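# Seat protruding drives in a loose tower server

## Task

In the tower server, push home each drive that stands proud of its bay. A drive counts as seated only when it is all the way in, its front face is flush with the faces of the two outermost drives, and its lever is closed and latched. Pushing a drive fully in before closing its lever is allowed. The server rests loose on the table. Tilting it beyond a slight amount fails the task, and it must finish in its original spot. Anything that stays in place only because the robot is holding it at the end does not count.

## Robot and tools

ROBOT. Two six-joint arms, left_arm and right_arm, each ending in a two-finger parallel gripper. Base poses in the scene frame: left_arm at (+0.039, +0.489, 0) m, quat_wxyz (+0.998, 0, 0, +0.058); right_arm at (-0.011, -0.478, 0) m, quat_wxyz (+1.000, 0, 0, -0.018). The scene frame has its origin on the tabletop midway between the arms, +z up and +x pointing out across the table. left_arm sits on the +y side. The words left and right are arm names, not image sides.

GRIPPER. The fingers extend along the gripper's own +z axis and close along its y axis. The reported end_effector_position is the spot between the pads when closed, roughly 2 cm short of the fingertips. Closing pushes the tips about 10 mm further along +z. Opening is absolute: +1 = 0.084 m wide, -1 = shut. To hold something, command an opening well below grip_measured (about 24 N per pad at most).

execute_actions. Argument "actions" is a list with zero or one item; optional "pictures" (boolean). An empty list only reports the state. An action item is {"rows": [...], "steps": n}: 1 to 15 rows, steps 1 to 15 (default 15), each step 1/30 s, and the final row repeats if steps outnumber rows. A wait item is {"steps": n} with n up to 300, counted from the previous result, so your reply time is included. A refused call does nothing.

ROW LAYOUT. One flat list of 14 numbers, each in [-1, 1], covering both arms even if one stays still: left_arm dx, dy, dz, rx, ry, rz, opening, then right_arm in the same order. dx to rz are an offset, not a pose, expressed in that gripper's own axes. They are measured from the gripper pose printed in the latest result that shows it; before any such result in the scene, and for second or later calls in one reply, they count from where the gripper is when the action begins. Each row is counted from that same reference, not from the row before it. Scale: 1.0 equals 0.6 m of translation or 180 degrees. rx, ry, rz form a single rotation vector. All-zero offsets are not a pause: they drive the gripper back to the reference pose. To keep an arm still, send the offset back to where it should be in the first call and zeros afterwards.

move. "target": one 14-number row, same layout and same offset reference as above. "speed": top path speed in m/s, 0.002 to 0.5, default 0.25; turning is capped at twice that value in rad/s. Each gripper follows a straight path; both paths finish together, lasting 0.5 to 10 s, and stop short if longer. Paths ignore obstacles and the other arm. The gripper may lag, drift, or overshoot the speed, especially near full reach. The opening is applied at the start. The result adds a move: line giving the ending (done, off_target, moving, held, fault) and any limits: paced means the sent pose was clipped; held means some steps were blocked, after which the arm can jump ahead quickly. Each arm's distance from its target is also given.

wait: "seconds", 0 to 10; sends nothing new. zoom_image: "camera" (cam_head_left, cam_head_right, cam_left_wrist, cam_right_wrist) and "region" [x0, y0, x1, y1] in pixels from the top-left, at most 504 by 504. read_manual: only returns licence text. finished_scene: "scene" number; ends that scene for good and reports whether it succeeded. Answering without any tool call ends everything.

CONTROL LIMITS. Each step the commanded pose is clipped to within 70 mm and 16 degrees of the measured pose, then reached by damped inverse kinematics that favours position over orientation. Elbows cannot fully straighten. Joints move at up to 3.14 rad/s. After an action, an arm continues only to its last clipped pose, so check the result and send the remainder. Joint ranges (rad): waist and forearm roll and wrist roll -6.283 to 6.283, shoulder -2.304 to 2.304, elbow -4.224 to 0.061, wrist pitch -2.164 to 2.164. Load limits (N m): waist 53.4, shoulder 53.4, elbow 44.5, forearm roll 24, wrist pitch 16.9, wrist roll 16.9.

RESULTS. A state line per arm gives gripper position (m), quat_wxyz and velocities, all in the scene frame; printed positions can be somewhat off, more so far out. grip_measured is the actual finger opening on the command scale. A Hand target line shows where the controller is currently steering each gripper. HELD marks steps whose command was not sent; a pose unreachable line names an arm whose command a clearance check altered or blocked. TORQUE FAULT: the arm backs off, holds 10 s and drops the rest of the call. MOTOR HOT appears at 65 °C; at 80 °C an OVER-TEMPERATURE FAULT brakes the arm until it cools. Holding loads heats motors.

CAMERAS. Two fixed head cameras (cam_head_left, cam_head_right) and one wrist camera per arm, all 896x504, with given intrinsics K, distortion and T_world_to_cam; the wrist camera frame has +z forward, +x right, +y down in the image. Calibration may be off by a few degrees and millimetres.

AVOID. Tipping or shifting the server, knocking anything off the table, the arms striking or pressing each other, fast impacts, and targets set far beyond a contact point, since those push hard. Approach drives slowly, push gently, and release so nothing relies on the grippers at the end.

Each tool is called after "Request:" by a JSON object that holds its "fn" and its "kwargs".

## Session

Request:
{"fn": "execute_actions", "kwargs": {"actions": []}}

Scene clock: 0.00 s of 15600.00 s.
left_arm: end_effector_position=(+0.5417, +0.5559, +0.1854) grip_measured=+1.00 end_effector_quat_wxyz=(+0.000, +0.914, -0.405, +0.000) end_effector_velocity=(+0.000, +0.000, +0.000) end_effector_angular_velocity=(+0.000, -0.000, -0.000) | right_arm: end_effector_position=(+0.1099, -0.2435, +0.2585) grip_measured=+1.00 end_effector_quat_wxyz=(-0.568, +0.279, +0.764, -0.125) end_effector_velocity=(-0.000, -0.000, -0.000) end_effector_angular_velocity=(+0.000, +0.001, -0.000)
Joint positions: left_arm=[ 0.017 -0.424 -0.961 -0.002 -0.536  0.967  0.084] | right_arm=[ 0.561 -0.43  -0.658  0.626 -1.425 -2.435  0.084]
Joint velocities: left_arm=[ 0.  0.  0. -0. -0.  0. -0.] | right_arm=[-0.    -0.001  0.     0.     0.    -0.001  0.   ]
Hand target (left_arm): +0.542, +0.556, +0.185; +0.000, +0.914, -0.405, +0.000
Hand target (right_arm): +0.110, -0.243, +0.259; -0.568, +0.279, +0.764, -0.125
camera_calibration (this result's frames):
cam_left_wrist: T_world_to_cam=[[-0.728853, -0.684646, 0.00572432, 0.80845], [-0.684057, 0.728529, 0.0362149, 0.0187262], [-0.0289648, 0.0224796, -0.999328, 0.319951], [0, 0, 0, 1]] pos_world=[0.611318, 0.532668, 0.31443]
cam_right_wrist: T_world_to_cam=[[0.291933, 0.820643, -0.491244, 0.32427], [0.209038, -0.555946, -0.804504, 0.114465], [-0.933316, 0.132173, -0.333844, 0.35599], [0, 0, 0, 1]] pos_world=[0.213659, -0.249526, 0.370229]

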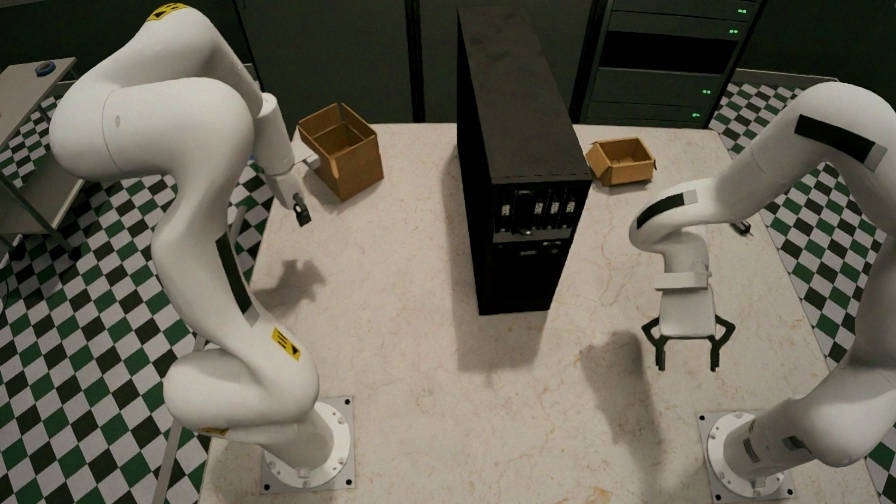

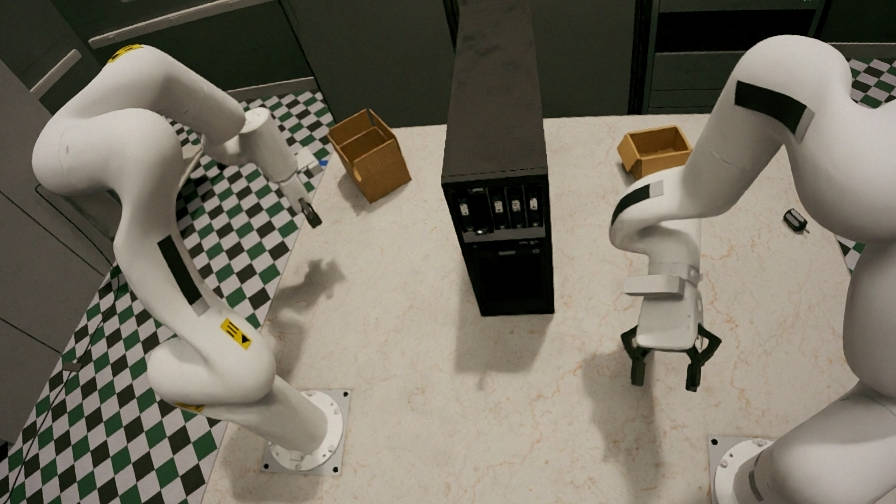

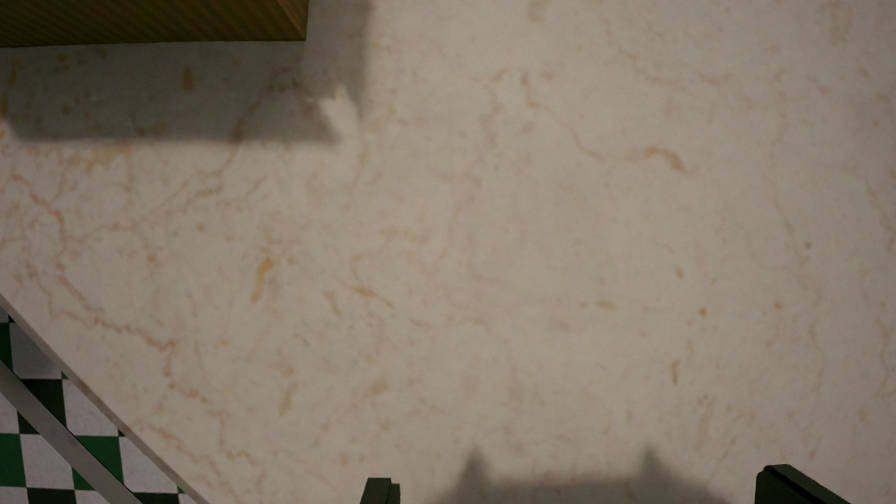

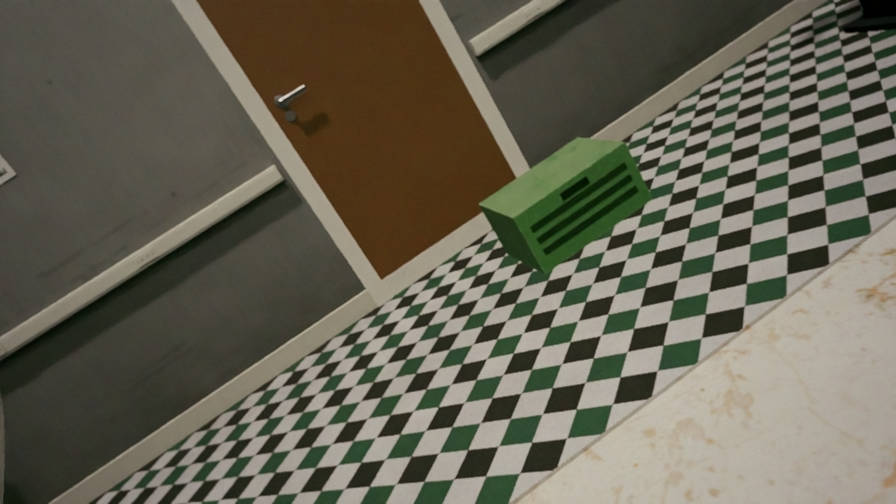

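Request:
{"fn": "zoom_image", "kwargs": {"camera": "cam_head_left", "region": [460, 160, 620, 260]}}


Request:
{"fn": "zoom_image", "kwargs": {"camera": "cam_head_right", "region": [430, 160, 590, 260]}}

Region (430, 160, 590, 260) of cam_head_right's 896x504 image, scaled by 3.150, with more detail than that image has; it fills the top 315 rows of this view, and the rest is white.

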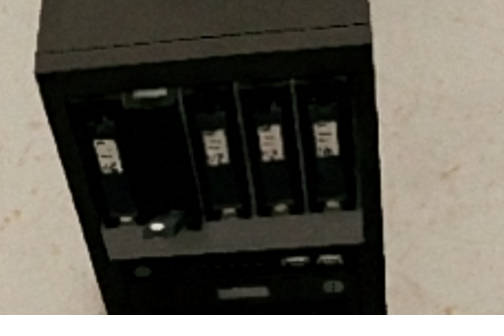

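Request:
{"fn": "move", "kwargs": {"target": [0,0,0,0,0,0,1, 0.493,0.3111,-0.2842,-0.7662,0.2132,0.3194,-1], "speed": 0.4}}

Scene clock: 18.80 s of 15600.00 s.
left_arm: end_effector_position=(+0.5417, +0.5559, +0.1854) grip_measured=+1.00 end_effector_quat_wxyz=(+0.000, +0.914, -0.405, +0.000) end_effector_velocity=(+0.000, +0.000, +0.000) end_effector_angular_velocity=(-0.000, -0.001, +0.003) | right_arm: end_effector_position=(+0.2629, +0.0541, +0.4561) grip_measured=-1.00 end_effector_quat_wxyz=(-0.026, +0.867, +0.038, +0.497) end_effector_velocity=(+0.000, +0.001, -0.000) end_effector_angular_velocity=(-0.004, -0.003, -0.008)
Joint positions: left_arm=[ 0.017 -0.424 -0.961 -0.002 -0.536  0.967  0.084] | right_arm=[ 1.482 -0.244 -1.107  1.871  1.079 -0.991  0.   ]
Joint velocities: left_arm=[ 0.     0.001 -0.    -0.    -0.    -0.002 -0.   ] | right_arm=[ 0.001 -0.008 -0.009  0.004  0.009 -0.001  0.   ]
Hand target (left_arm): +0.542, +0.556, +0.185; +0.000, +0.914, -0.405, +0.000
Hand target (right_arm): +0.263, +0.054, +0.456; -0.026, +0.867, +0.038, +0.497
Off the commanded pose (left_arm): 0.000 m, 0 deg.
Off the commanded pose (right_arm): 0.002 m, 0 deg.
After step 90, 11.90 s passed at rest.
move: done; limits=paced
camera_calibration (this result's frames):
cam_left_wrist: T_world_to_cam=[[-0.728853, -0.684646, 0.00572438, 0.80845], [-0.684057, 0.728529, 0.036215, 0.0187262], [-0.0289648, 0.0224796, -0.999328, 0.319951], [0, 0, 0, 1]] pos_world=[0.611318, 0.532668, 0.31443]
cam_right_wrist: T_world_to_cam=[[0.0905041, -0.995813, 0.0128299, 0.0537812], [-0.506838, -0.0571458, -0.860145, 0.593495], [0.857277, 0.071344, -0.509888, 0.138235], [0, 0, 0, 1]] pos_world=[0.177433, 0.0776095, 0.580286]

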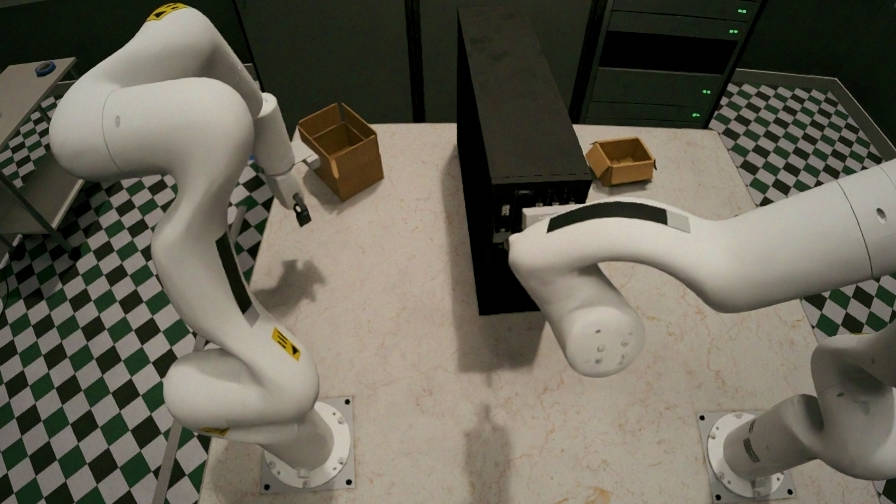

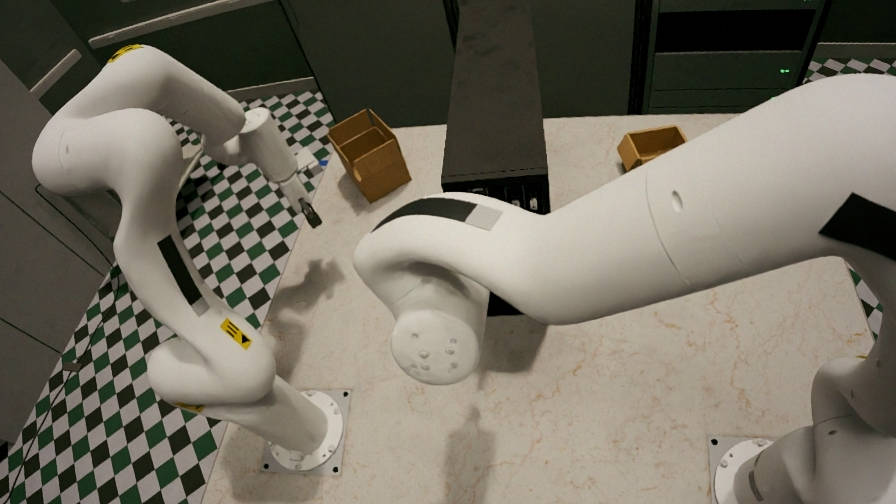

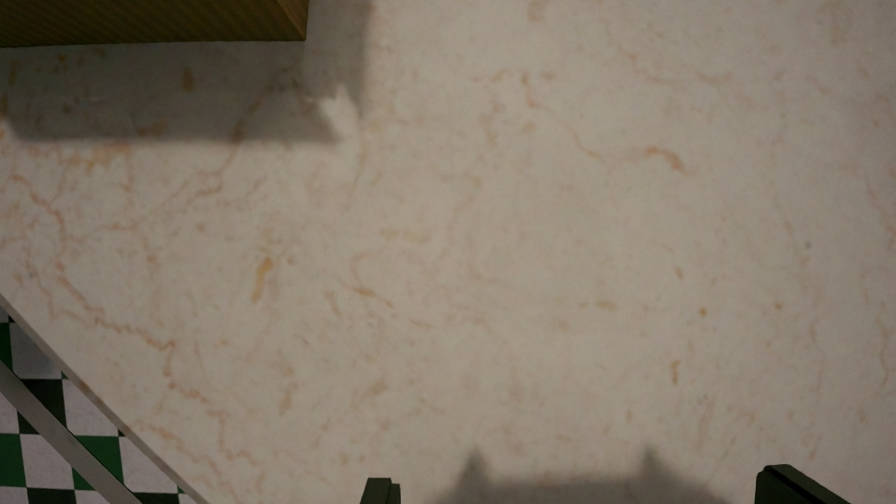

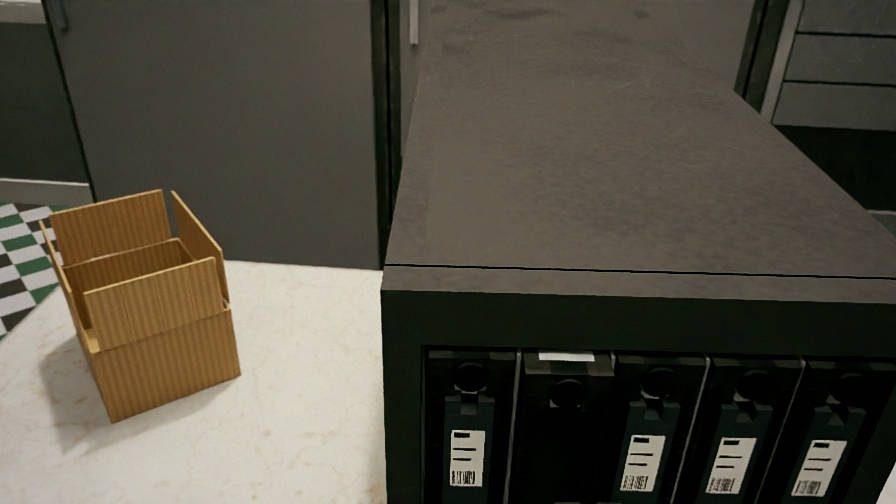

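Request:
{"fn": "move", "kwargs": {"target": [0,0,0,0,0,0,1, 0,0.0117,0.0833,0,0,0,-1], "speed": 0.08}}

Scene clock: 22.10 s of 15600.00 s.
left_arm: end_effector_position=(+0.5417, +0.5559, +0.1854) grip_measured=+1.00 end_effector_quat_wxyz=(+0.000, +0.914, -0.405, +0.000) end_effector_velocity=(-0.000, +0.000, -0.000) end_effector_angular_velocity=(+0.000, +0.000, -0.000) | right_arm: end_effector_position=(+0.3064, +0.0514, +0.4311) grip_measured=-1.00 end_effector_quat_wxyz=(-0.026, +0.866, +0.038, +0.497) end_effector_velocity=(+0.001, +0.001, -0.001) end_effector_angular_velocity=(-0.000, +0.000, +0.002)
Joint positions: left_arm=[ 0.017 -0.424 -0.961 -0.002 -0.536  0.967  0.084] | right_arm=[ 1.398 -0.28  -1.091  1.795  1.006 -0.952  0.   ]
Joint velocities: left_arm=[-0.     0.     0.     0.001  0.    -0.    -0.   ] | right_arm=[-0.001 -0.002  0.    -0.003 -0.003  0.002  0.   ]
Hand target (left_arm): +0.542, +0.556, +0.185; +0.000, +0.914, -0.405, +0.000
Hand target (right_arm): +0.307, +0.051, +0.431; -0.026, +0.866, +0.038, +0.497
Off the commanded pose (left_arm): 0.000 m, 0 deg.
Off the commanded pose (right_arm): 0.000 m, 0 deg.
move: done
camera_calibration (this result's frames):
cam_left_wrist: T_world_to_cam=[[-0.728853, -0.684646, 0.00572435, 0.80845], [-0.684057, 0.728529, 0.0362149, 0.0187261], [-0.0289648, 0.0224796, -0.999328, 0.319951], [0, 0, 0, 1]] pos_world=[0.611318, 0.532668, 0.31443]
cam_right_wrist: T_world_to_cam=[[0.0905396, -0.995812, 0.0126822, 0.0475485], [-0.506325, -0.0569937, -0.860457, 0.593859], [0.857576, 0.0714842, -0.509365, 0.0880757], [0, 0, 0, 1]] pos_world=[0.220849, 0.0748996, 0.55525]

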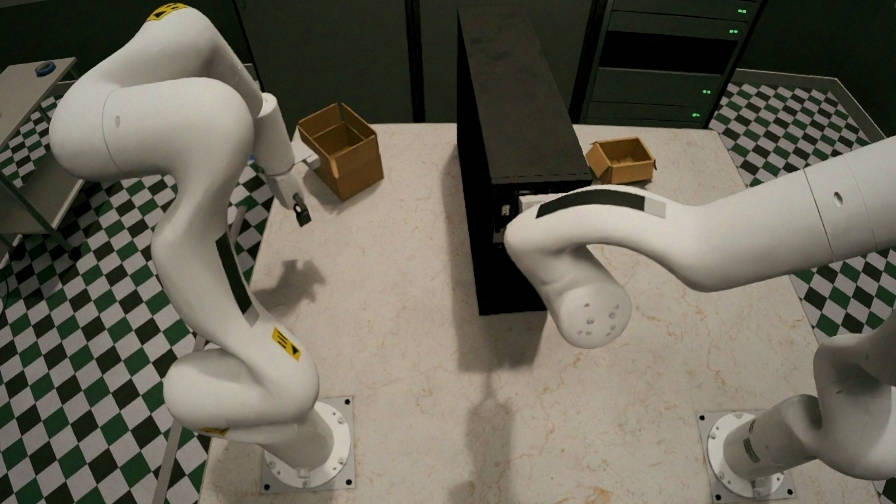

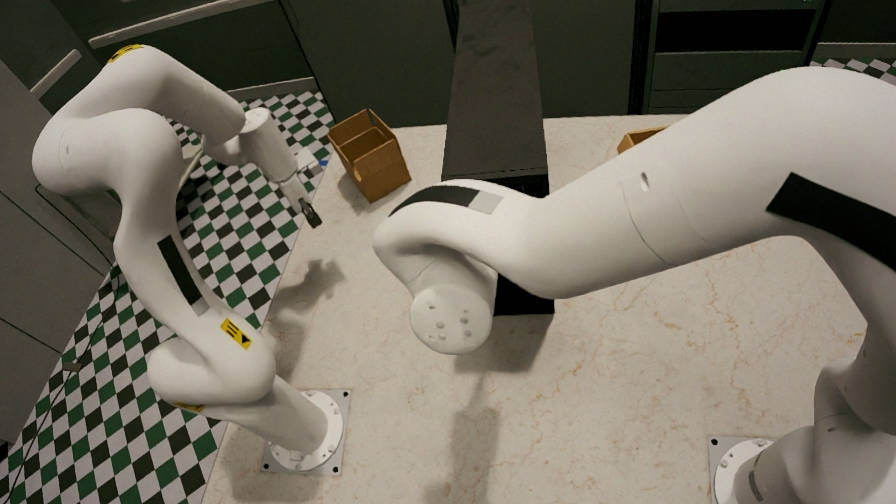

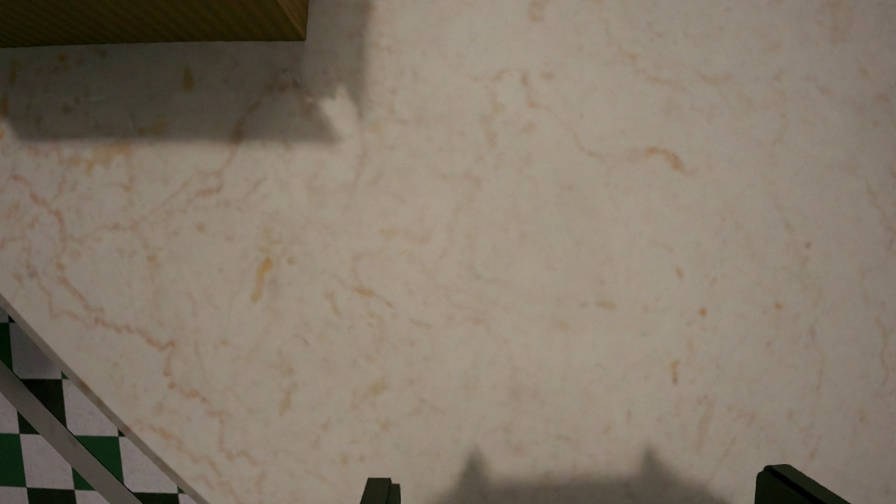

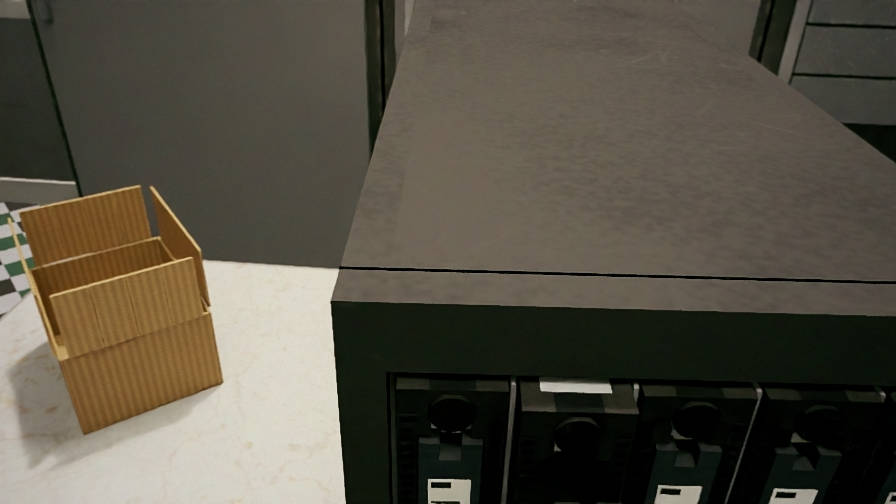

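Request:
{"fn": "move", "kwargs": {"target": [0,0,0,0,0,0,1, 0.0167,0,0.0289,0,0,0,-1], "speed": 0.03}}

Scene clock: 24.50 s of 15600.00 s.
left_arm: end_effector_position=(+0.5417, +0.5559, +0.1854) grip_measured=+1.00 end_effector_quat_wxyz=(+0.000, +0.914, -0.405, +0.000) end_effector_velocity=(+0.000, -0.000, -0.000) end_effector_angular_velocity=(-0.000, +0.000, -0.001) | right_arm: end_effector_position=(+0.3260, +0.0534, +0.4310) grip_measured=-1.00 end_effector_quat_wxyz=(-0.026, +0.866, +0.039, +0.497) end_effector_velocity=(+0.002, -0.000, +0.000) end_effector_angular_velocity=(+0.000, -0.001, -0.001)
Joint positions: left_arm=[ 0.017 -0.424 -0.961 -0.002 -0.536  0.967  0.084] | right_arm=[ 1.362 -0.294 -1.11   1.776  0.981 -0.963  0.   ]
Joint velocities: left_arm=[ 0.    -0.    -0.    -0.    -0.     0.001 -0.   ] | right_arm=[-0.003 -0.001 -0.002 -0.002 -0.001  0.     0.   ]
Hand target (left_arm): +0.542, +0.556, +0.185; +0.000, +0.914, -0.405, +0.000
Hand target (right_arm): +0.326, +0.053, +0.431; -0.026, +0.866, +0.038, +0.497
Off the commanded pose (left_arm): 0.000 m, 0 deg.
Off the commanded pose (right_arm): 0.000 m, 0 deg.
move: done
camera_calibration (this result's frames):
cam_left_wrist: T_world_to_cam=[[-0.728853, -0.684646, 0.00572447, 0.80845], [-0.684057, 0.728529, 0.0362151, 0.018726], [-0.0289649, 0.0224796, -0.999328, 0.319951], [0, 0, 0, 1]] pos_world=[0.611318, 0.532667, 0.31443]
cam_right_wrist: T_world_to_cam=[[0.090816, -0.995788, 0.0126254, 0.0476655], [-0.50632, -0.057086, -0.860454, 0.603828], [0.85755, 0.0717505, -0.509372, 0.0710419], [0, 0, 0, 1]] pos_world=[0.24048, 0.0768376, 0.555151]

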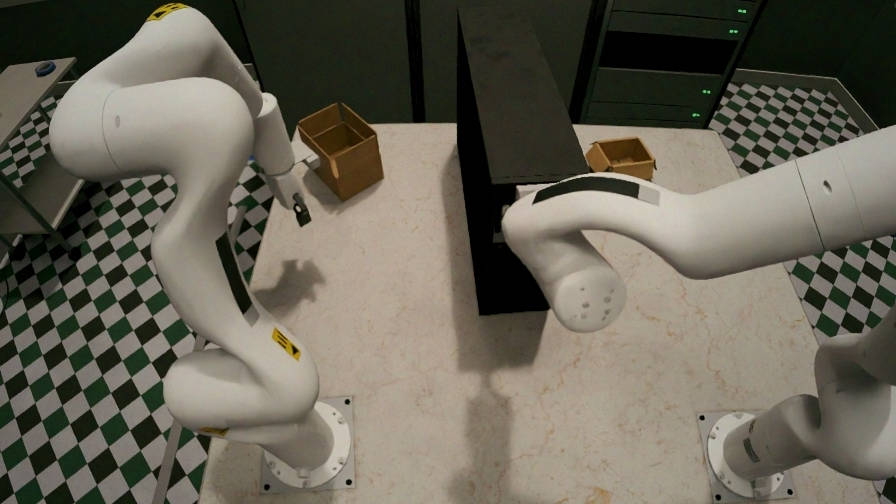

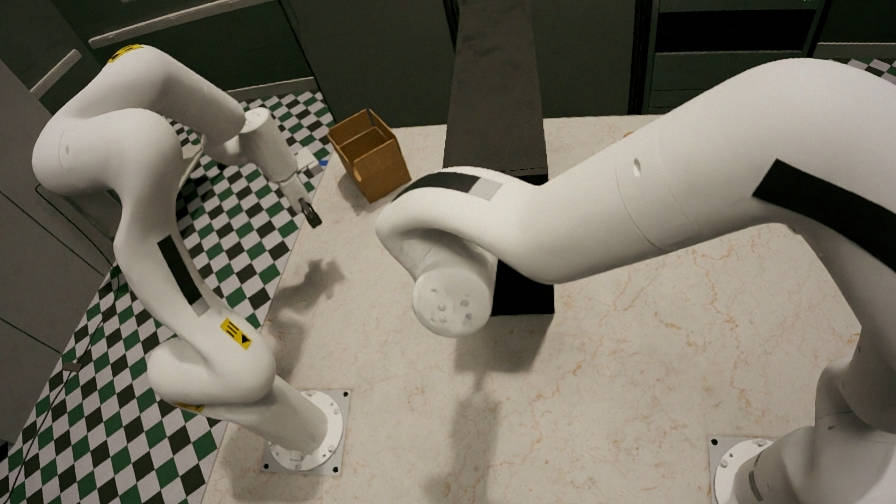

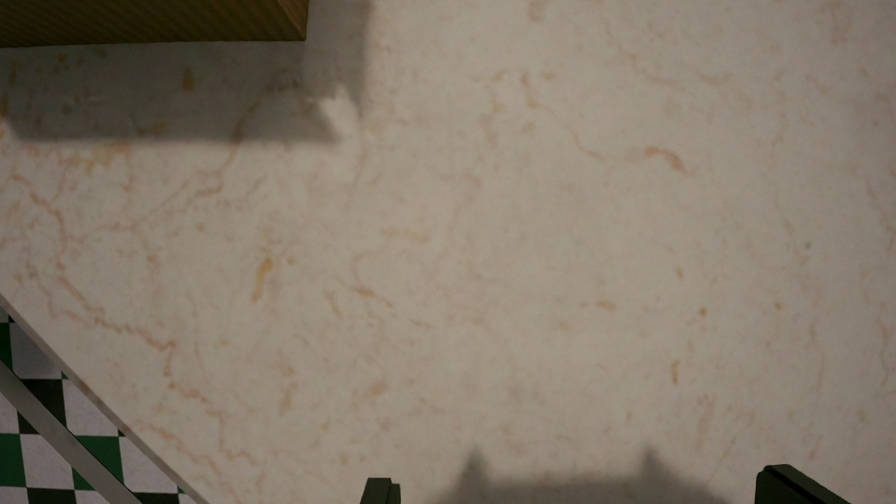

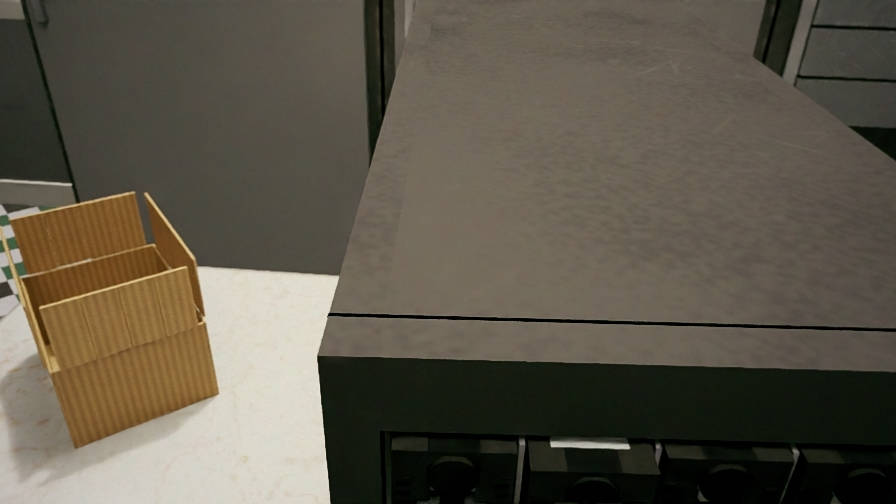

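Request:
{"fn": "move", "kwargs": {"target": [0,0,0,0,0,0,1, 0.0083,0,0.01443,0,0,0,-1], "speed": 0.02}}

Scene clock: 25.70 s of 15600.00 s.
left_arm: end_effector_position=(+0.5417, +0.5559, +0.1854) grip_measured=+1.00 end_effector_quat_wxyz=(+0.000, +0.914, -0.405, +0.000) end_effector_velocity=(+0.000, +0.000, -0.000) end_effector_angular_velocity=(+0.000, -0.000, +0.001) | right_arm: end_effector_position=(+0.3343, +0.0549, +0.4309) grip_measured=-1.00 end_effector_quat_wxyz=(-0.027, +0.867, +0.039, +0.497) end_effector_velocity=(-0.001, +0.001, -0.000) end_effector_angular_velocity=(-0.005, -0.005, +0.003)
Joint positions: left_arm=[ 0.017 -0.424 -0.961 -0.002 -0.536  0.967  0.084] | right_arm=[ 1.347 -0.302 -1.119  1.768  0.969 -0.968  0.   ]
Joint velocities: left_arm=[ 0.    -0.    -0.     0.     0.    -0.001  0.   ] | right_arm=[ 0.003 -0.004 -0.002 -0.004  0.005 -0.001  0.   ]
Hand target (left_arm): +0.542, +0.556, +0.185; +0.000, +0.914, -0.405, +0.000
Hand target (right_arm): +0.336, +0.054, +0.431; -0.026, +0.866, +0.039, +0.497
Off the commanded pose (left_arm): 0.000 m, 0 deg.
Off the commanded pose (right_arm): 0.002 m, 0 deg.
move: done
camera_calibration (this result's frames):
cam_left_wrist: T_world_to_cam=[[-0.728853, -0.684646, 0.00572456, 0.80845], [-0.684057, 0.728529, 0.0362151, 0.018726], [-0.028965, 0.0224796, -0.999328, 0.319951], [0, 0, 0, 1]] pos_world=[0.611318, 0.532667, 0.31443]
cam_right_wrist: T_world_to_cam=[[0.0927987, -0.995609, 0.0123036, 0.0478916], [-0.506726, -0.0578608, -0.860163, 0.608075], [0.857098, 0.0735874, -0.509871, 0.0640327], [0, 0, 0, 1]] pos_world=[0.248801, 0.078153, 0.555103]

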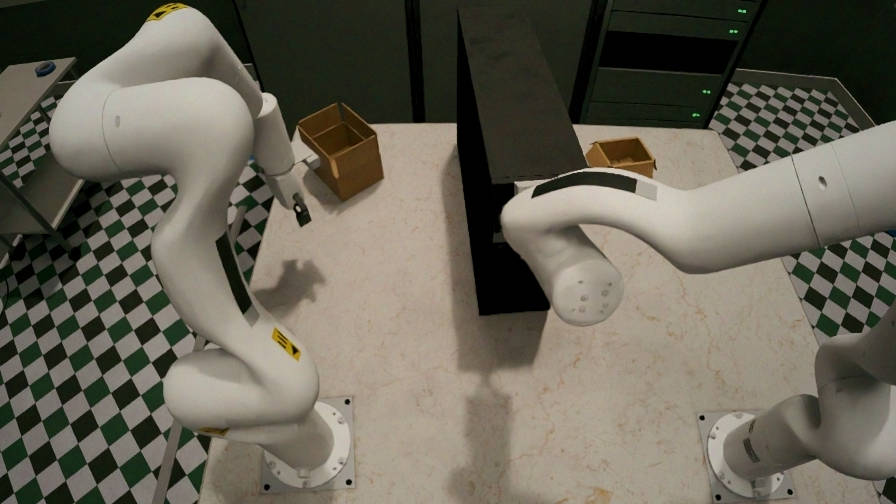

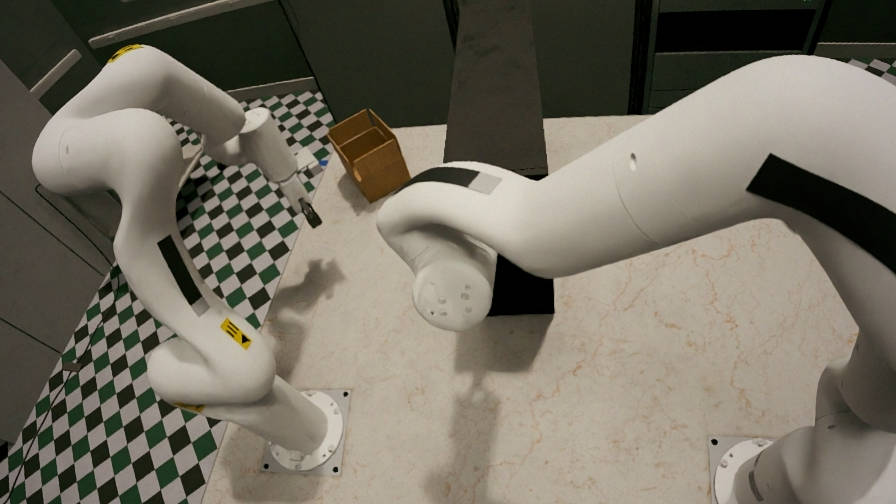

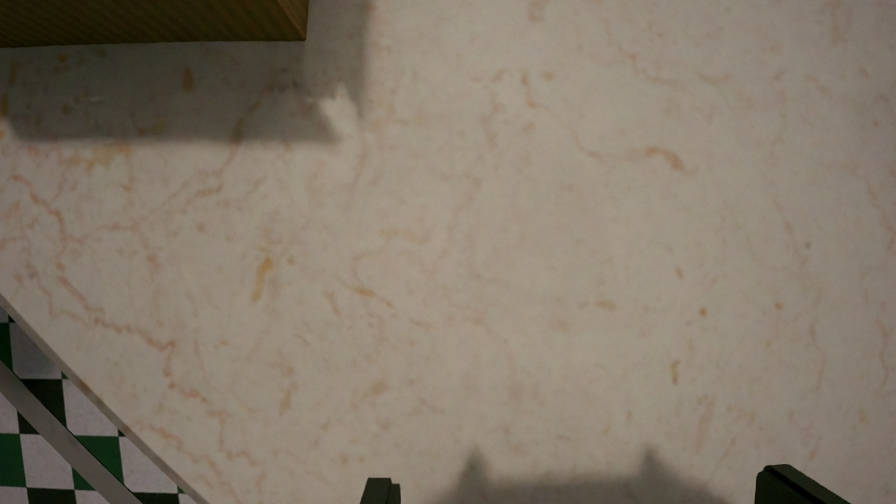

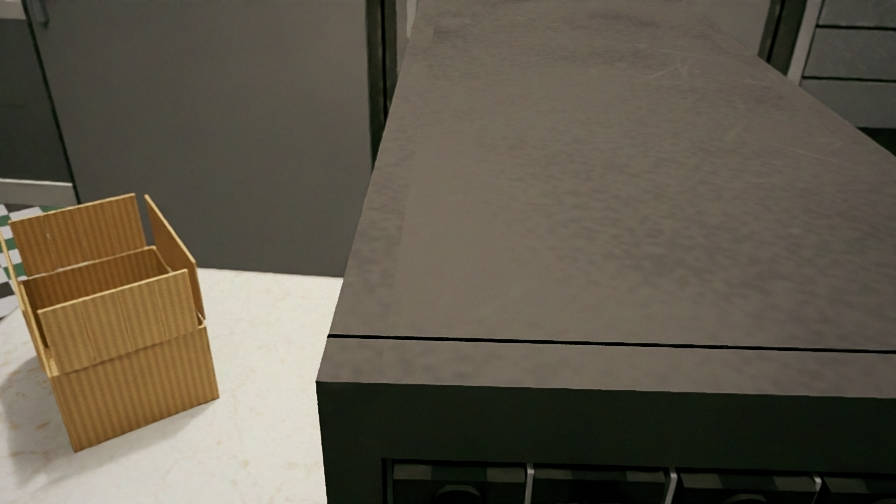

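Request:
{"fn": "move", "kwargs": {"target": [0,0,0,0,0,0,1, 0,0,-0.1,0,0,0,-1], "speed": 0.15}}

Request:
{"fn": "move", "kwargs": {"target": [0,0,0,0,0,0,1, -0.1212,0,-0.0097,0,0,0,-1], "speed": 0.15}}

Scene clock: 27.97 s of 15600.00 s.
left_arm: end_effector_position=(+0.5417, +0.5559, +0.1854) grip_measured=+1.00 end_effector_quat_wxyz=(+0.000, +0.914, -0.405, +0.000) end_effector_velocity=(-0.000, -0.000, -0.000) end_effector_angular_velocity=(+0.000, +0.001, +0.003) | right_arm: end_effector_position=(+0.2830, +0.0496, +0.4609) grip_measured=-1.00 end_effector_quat_wxyz=(-0.027, +0.867, +0.039, +0.497) end_effector_velocity=(-0.002, +0.000, +0.001) end_effector_angular_velocity=(+0.001, +0.001, +0.001)
Joint positions: left_arm=[ 0.017 -0.424 -0.961 -0.002 -0.536  0.967  0.084] | right_arm=[ 1.442 -0.234 -1.107  1.854  1.051 -1.013  0.   ]
Joint velocities: left_arm=[-0.    -0.001  0.     0.    -0.    -0.003 -0.   ] | right_arm=[ 0.004  0.003  0.     0.003  0.002 -0.001  0.   ]
Hand target (left_arm): +0.542, +0.556, +0.185; +0.000, +0.914, -0.405, +0.000
Hand target (right_arm): +0.283, +0.050, +0.461; -0.027, +0.867, +0.039, +0.497
Off the commanded pose (left_arm): 0.000 m, 0 deg.
Off the commanded pose (right_arm): 0.000 m, 0 deg.
move: done
camera_calibration (this result's frames):
cam_left_wrist: T_world_to_cam=[[-0.728853, -0.684646, 0.00572449, 0.80845], [-0.684057, 0.728529, 0.0362151, 0.0187261], [-0.028965, 0.0224796, -0.999328, 0.319951], [0, 0, 0, 1]] pos_world=[0.611318, 0.532668, 0.31443]
cam_right_wrist: T_world_to_cam=[[0.0927023, -0.995615, 0.0125207, 0.0469719], [-0.507284, -0.0580465, -0.859822, 0.607582], [0.856778, 0.0733559, -0.510441, 0.124089], [0, 0, 0, 1]] pos_world=[0.197545, 0.0729312, 0.585164]

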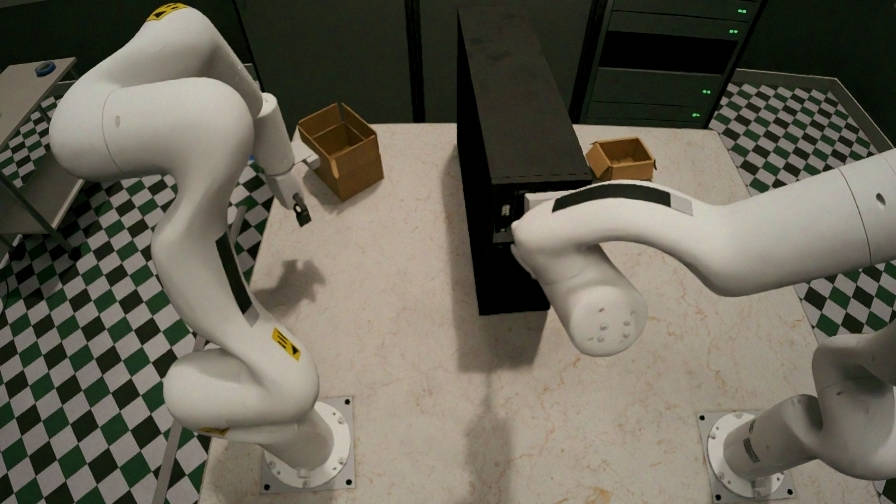

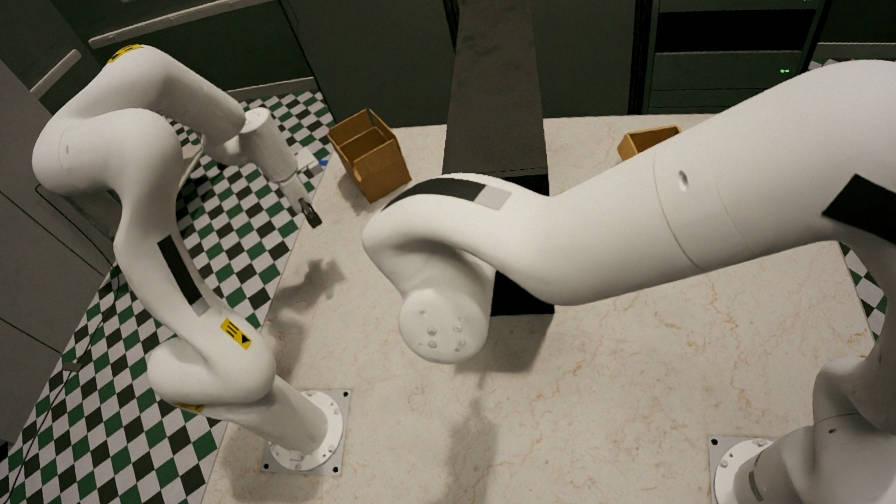

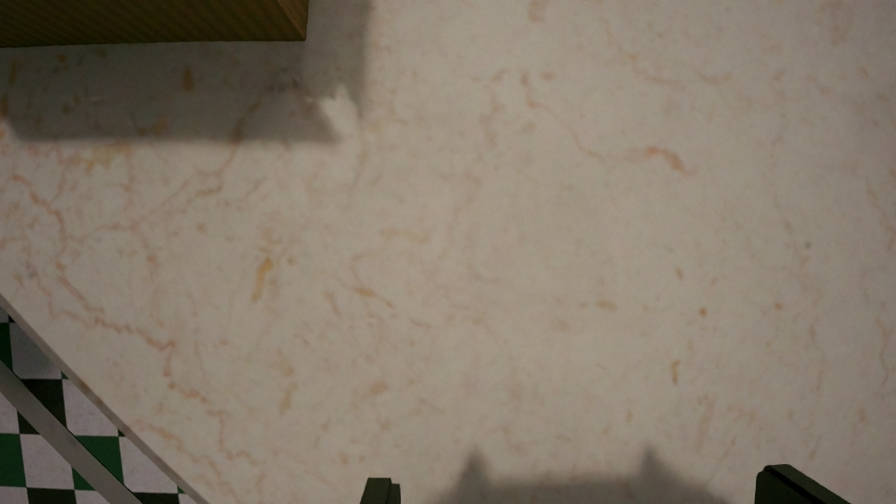

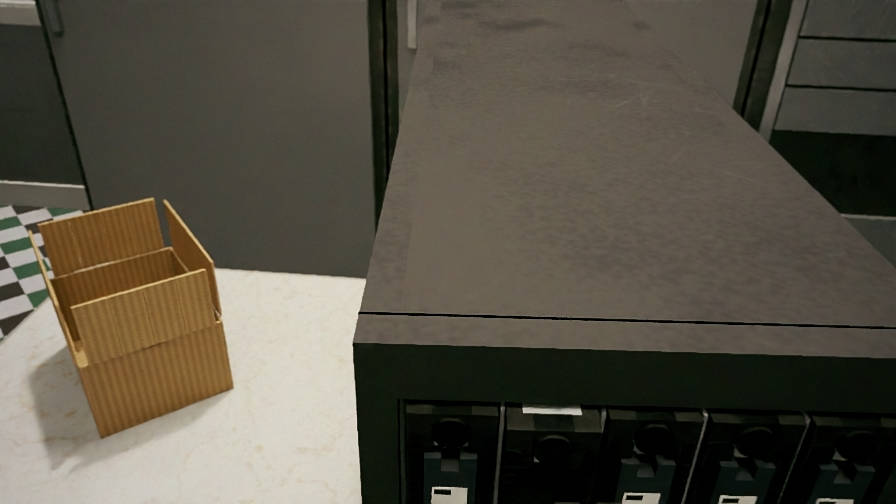

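Scene clock: 28.87 s of 15600.00 s.
left_arm: end_effector_position=(+0.5417, +0.5559, +0.1854) grip_measured=+1.00 end_effector_quat_wxyz=(+0.000, +0.914, -0.405, +0.000) end_effector_velocity=(-0.000, +0.000, -0.000) end_effector_angular_velocity=(-0.000, +0.000, -0.001) | right_arm: end_effector_position=(+0.2416, +0.0459, +0.4014) grip_measured=-1.00 end_effector_quat_wxyz=(-0.027, +0.867, +0.039, +0.497) end_effector_velocity=(-0.001, -0.001, -0.002) end_effector_angular_velocity=(-0.000, -0.001, -0.001)
Joint positions: left_arm=[ 0.017 -0.424 -0.961 -0.002 -0.536  0.967  0.084] | right_arm=[ 1.521 -0.278 -1.016  1.829  1.07  -0.846  0.   ]
Joint velocities: left_arm=[ 0.    -0.001 -0.    -0.     0.     0.001 -0.   ] | right_arm=[ 0.002 -0.001  0.003 -0.001  0.002  0.005  0.   ]
Hand target (left_arm): +0.542, +0.556, +0.185; +0.000, +0.914, -0.405, +0.000
Hand target (right_arm): +0.241, +0.046, +0.401; -0.027, +0.867, +0.039, +0.497
Off the commanded pose (left_arm): 0.000 m, 0 deg.
Off the commanded pose (right_arm): 0.000 m, 0 deg.
move: done
camera_calibration (this result's frames):
cam_left_wrist: T_world_to_cam=[[-0.728853, -0.684646, 0.00572452, 0.80845], [-0.684057, 0.728529, 0.0362151, 0.018726], [-0.028965, 0.0224796, -0.999328, 0.319951], [0, 0, 0, 1]] pos_world=[0.611318, 0.532668, 0.31443]
cam_right_wrist: T_world_to_cam=[[0.0924666, -0.995641, 0.0121631, 0.0480463], [-0.507311, -0.0576186, -0.859835, 0.535158], [0.856788, 0.0733355, -0.510427, 0.129441], [0, 0, 0, 1]] pos_world=[0.156145, 0.0691794, 0.525633]

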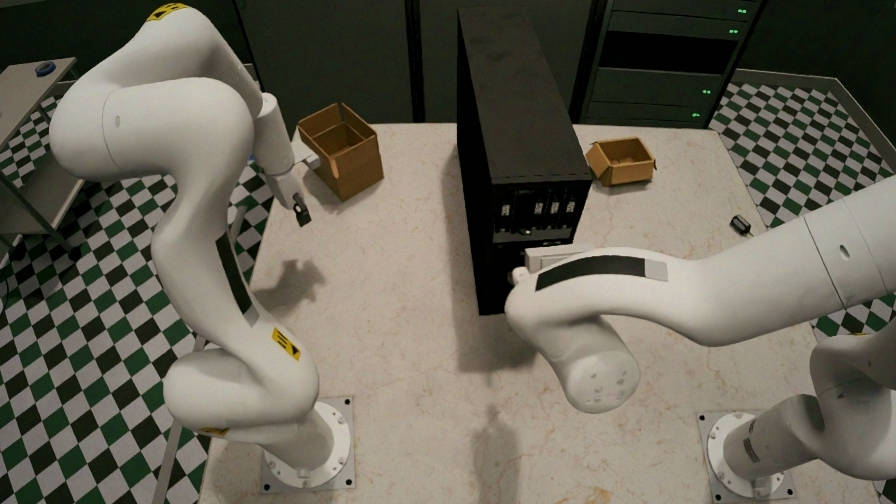

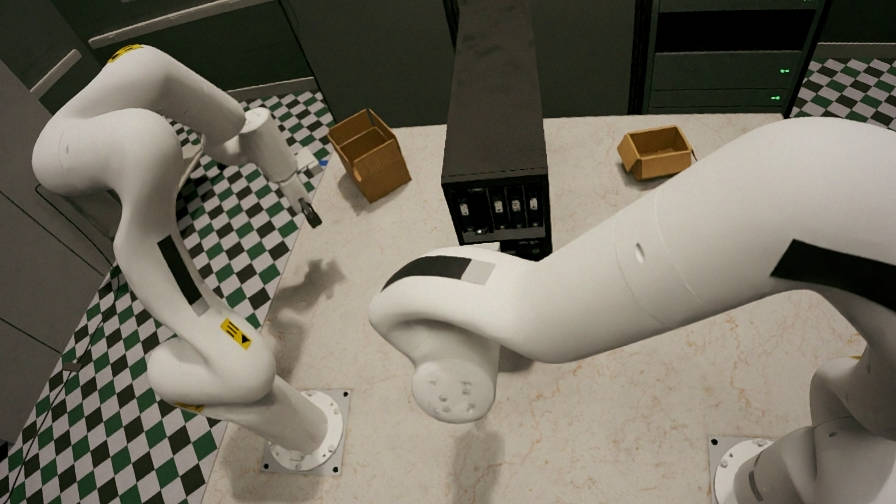

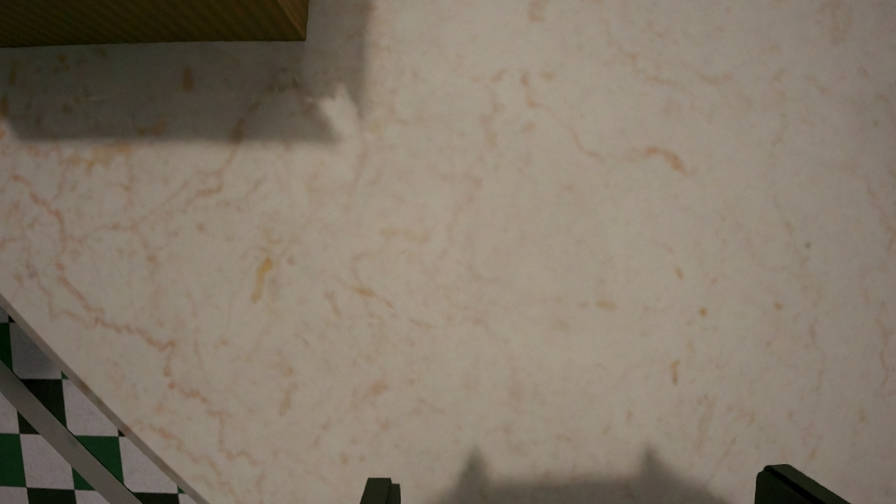

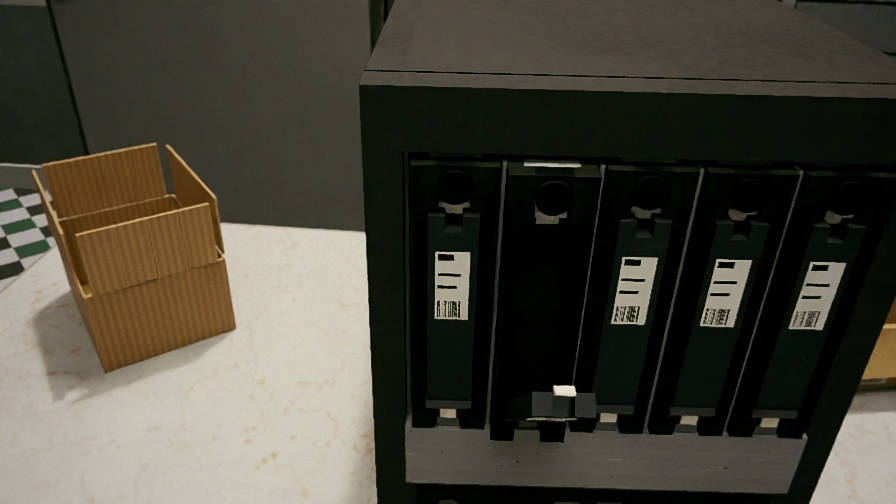

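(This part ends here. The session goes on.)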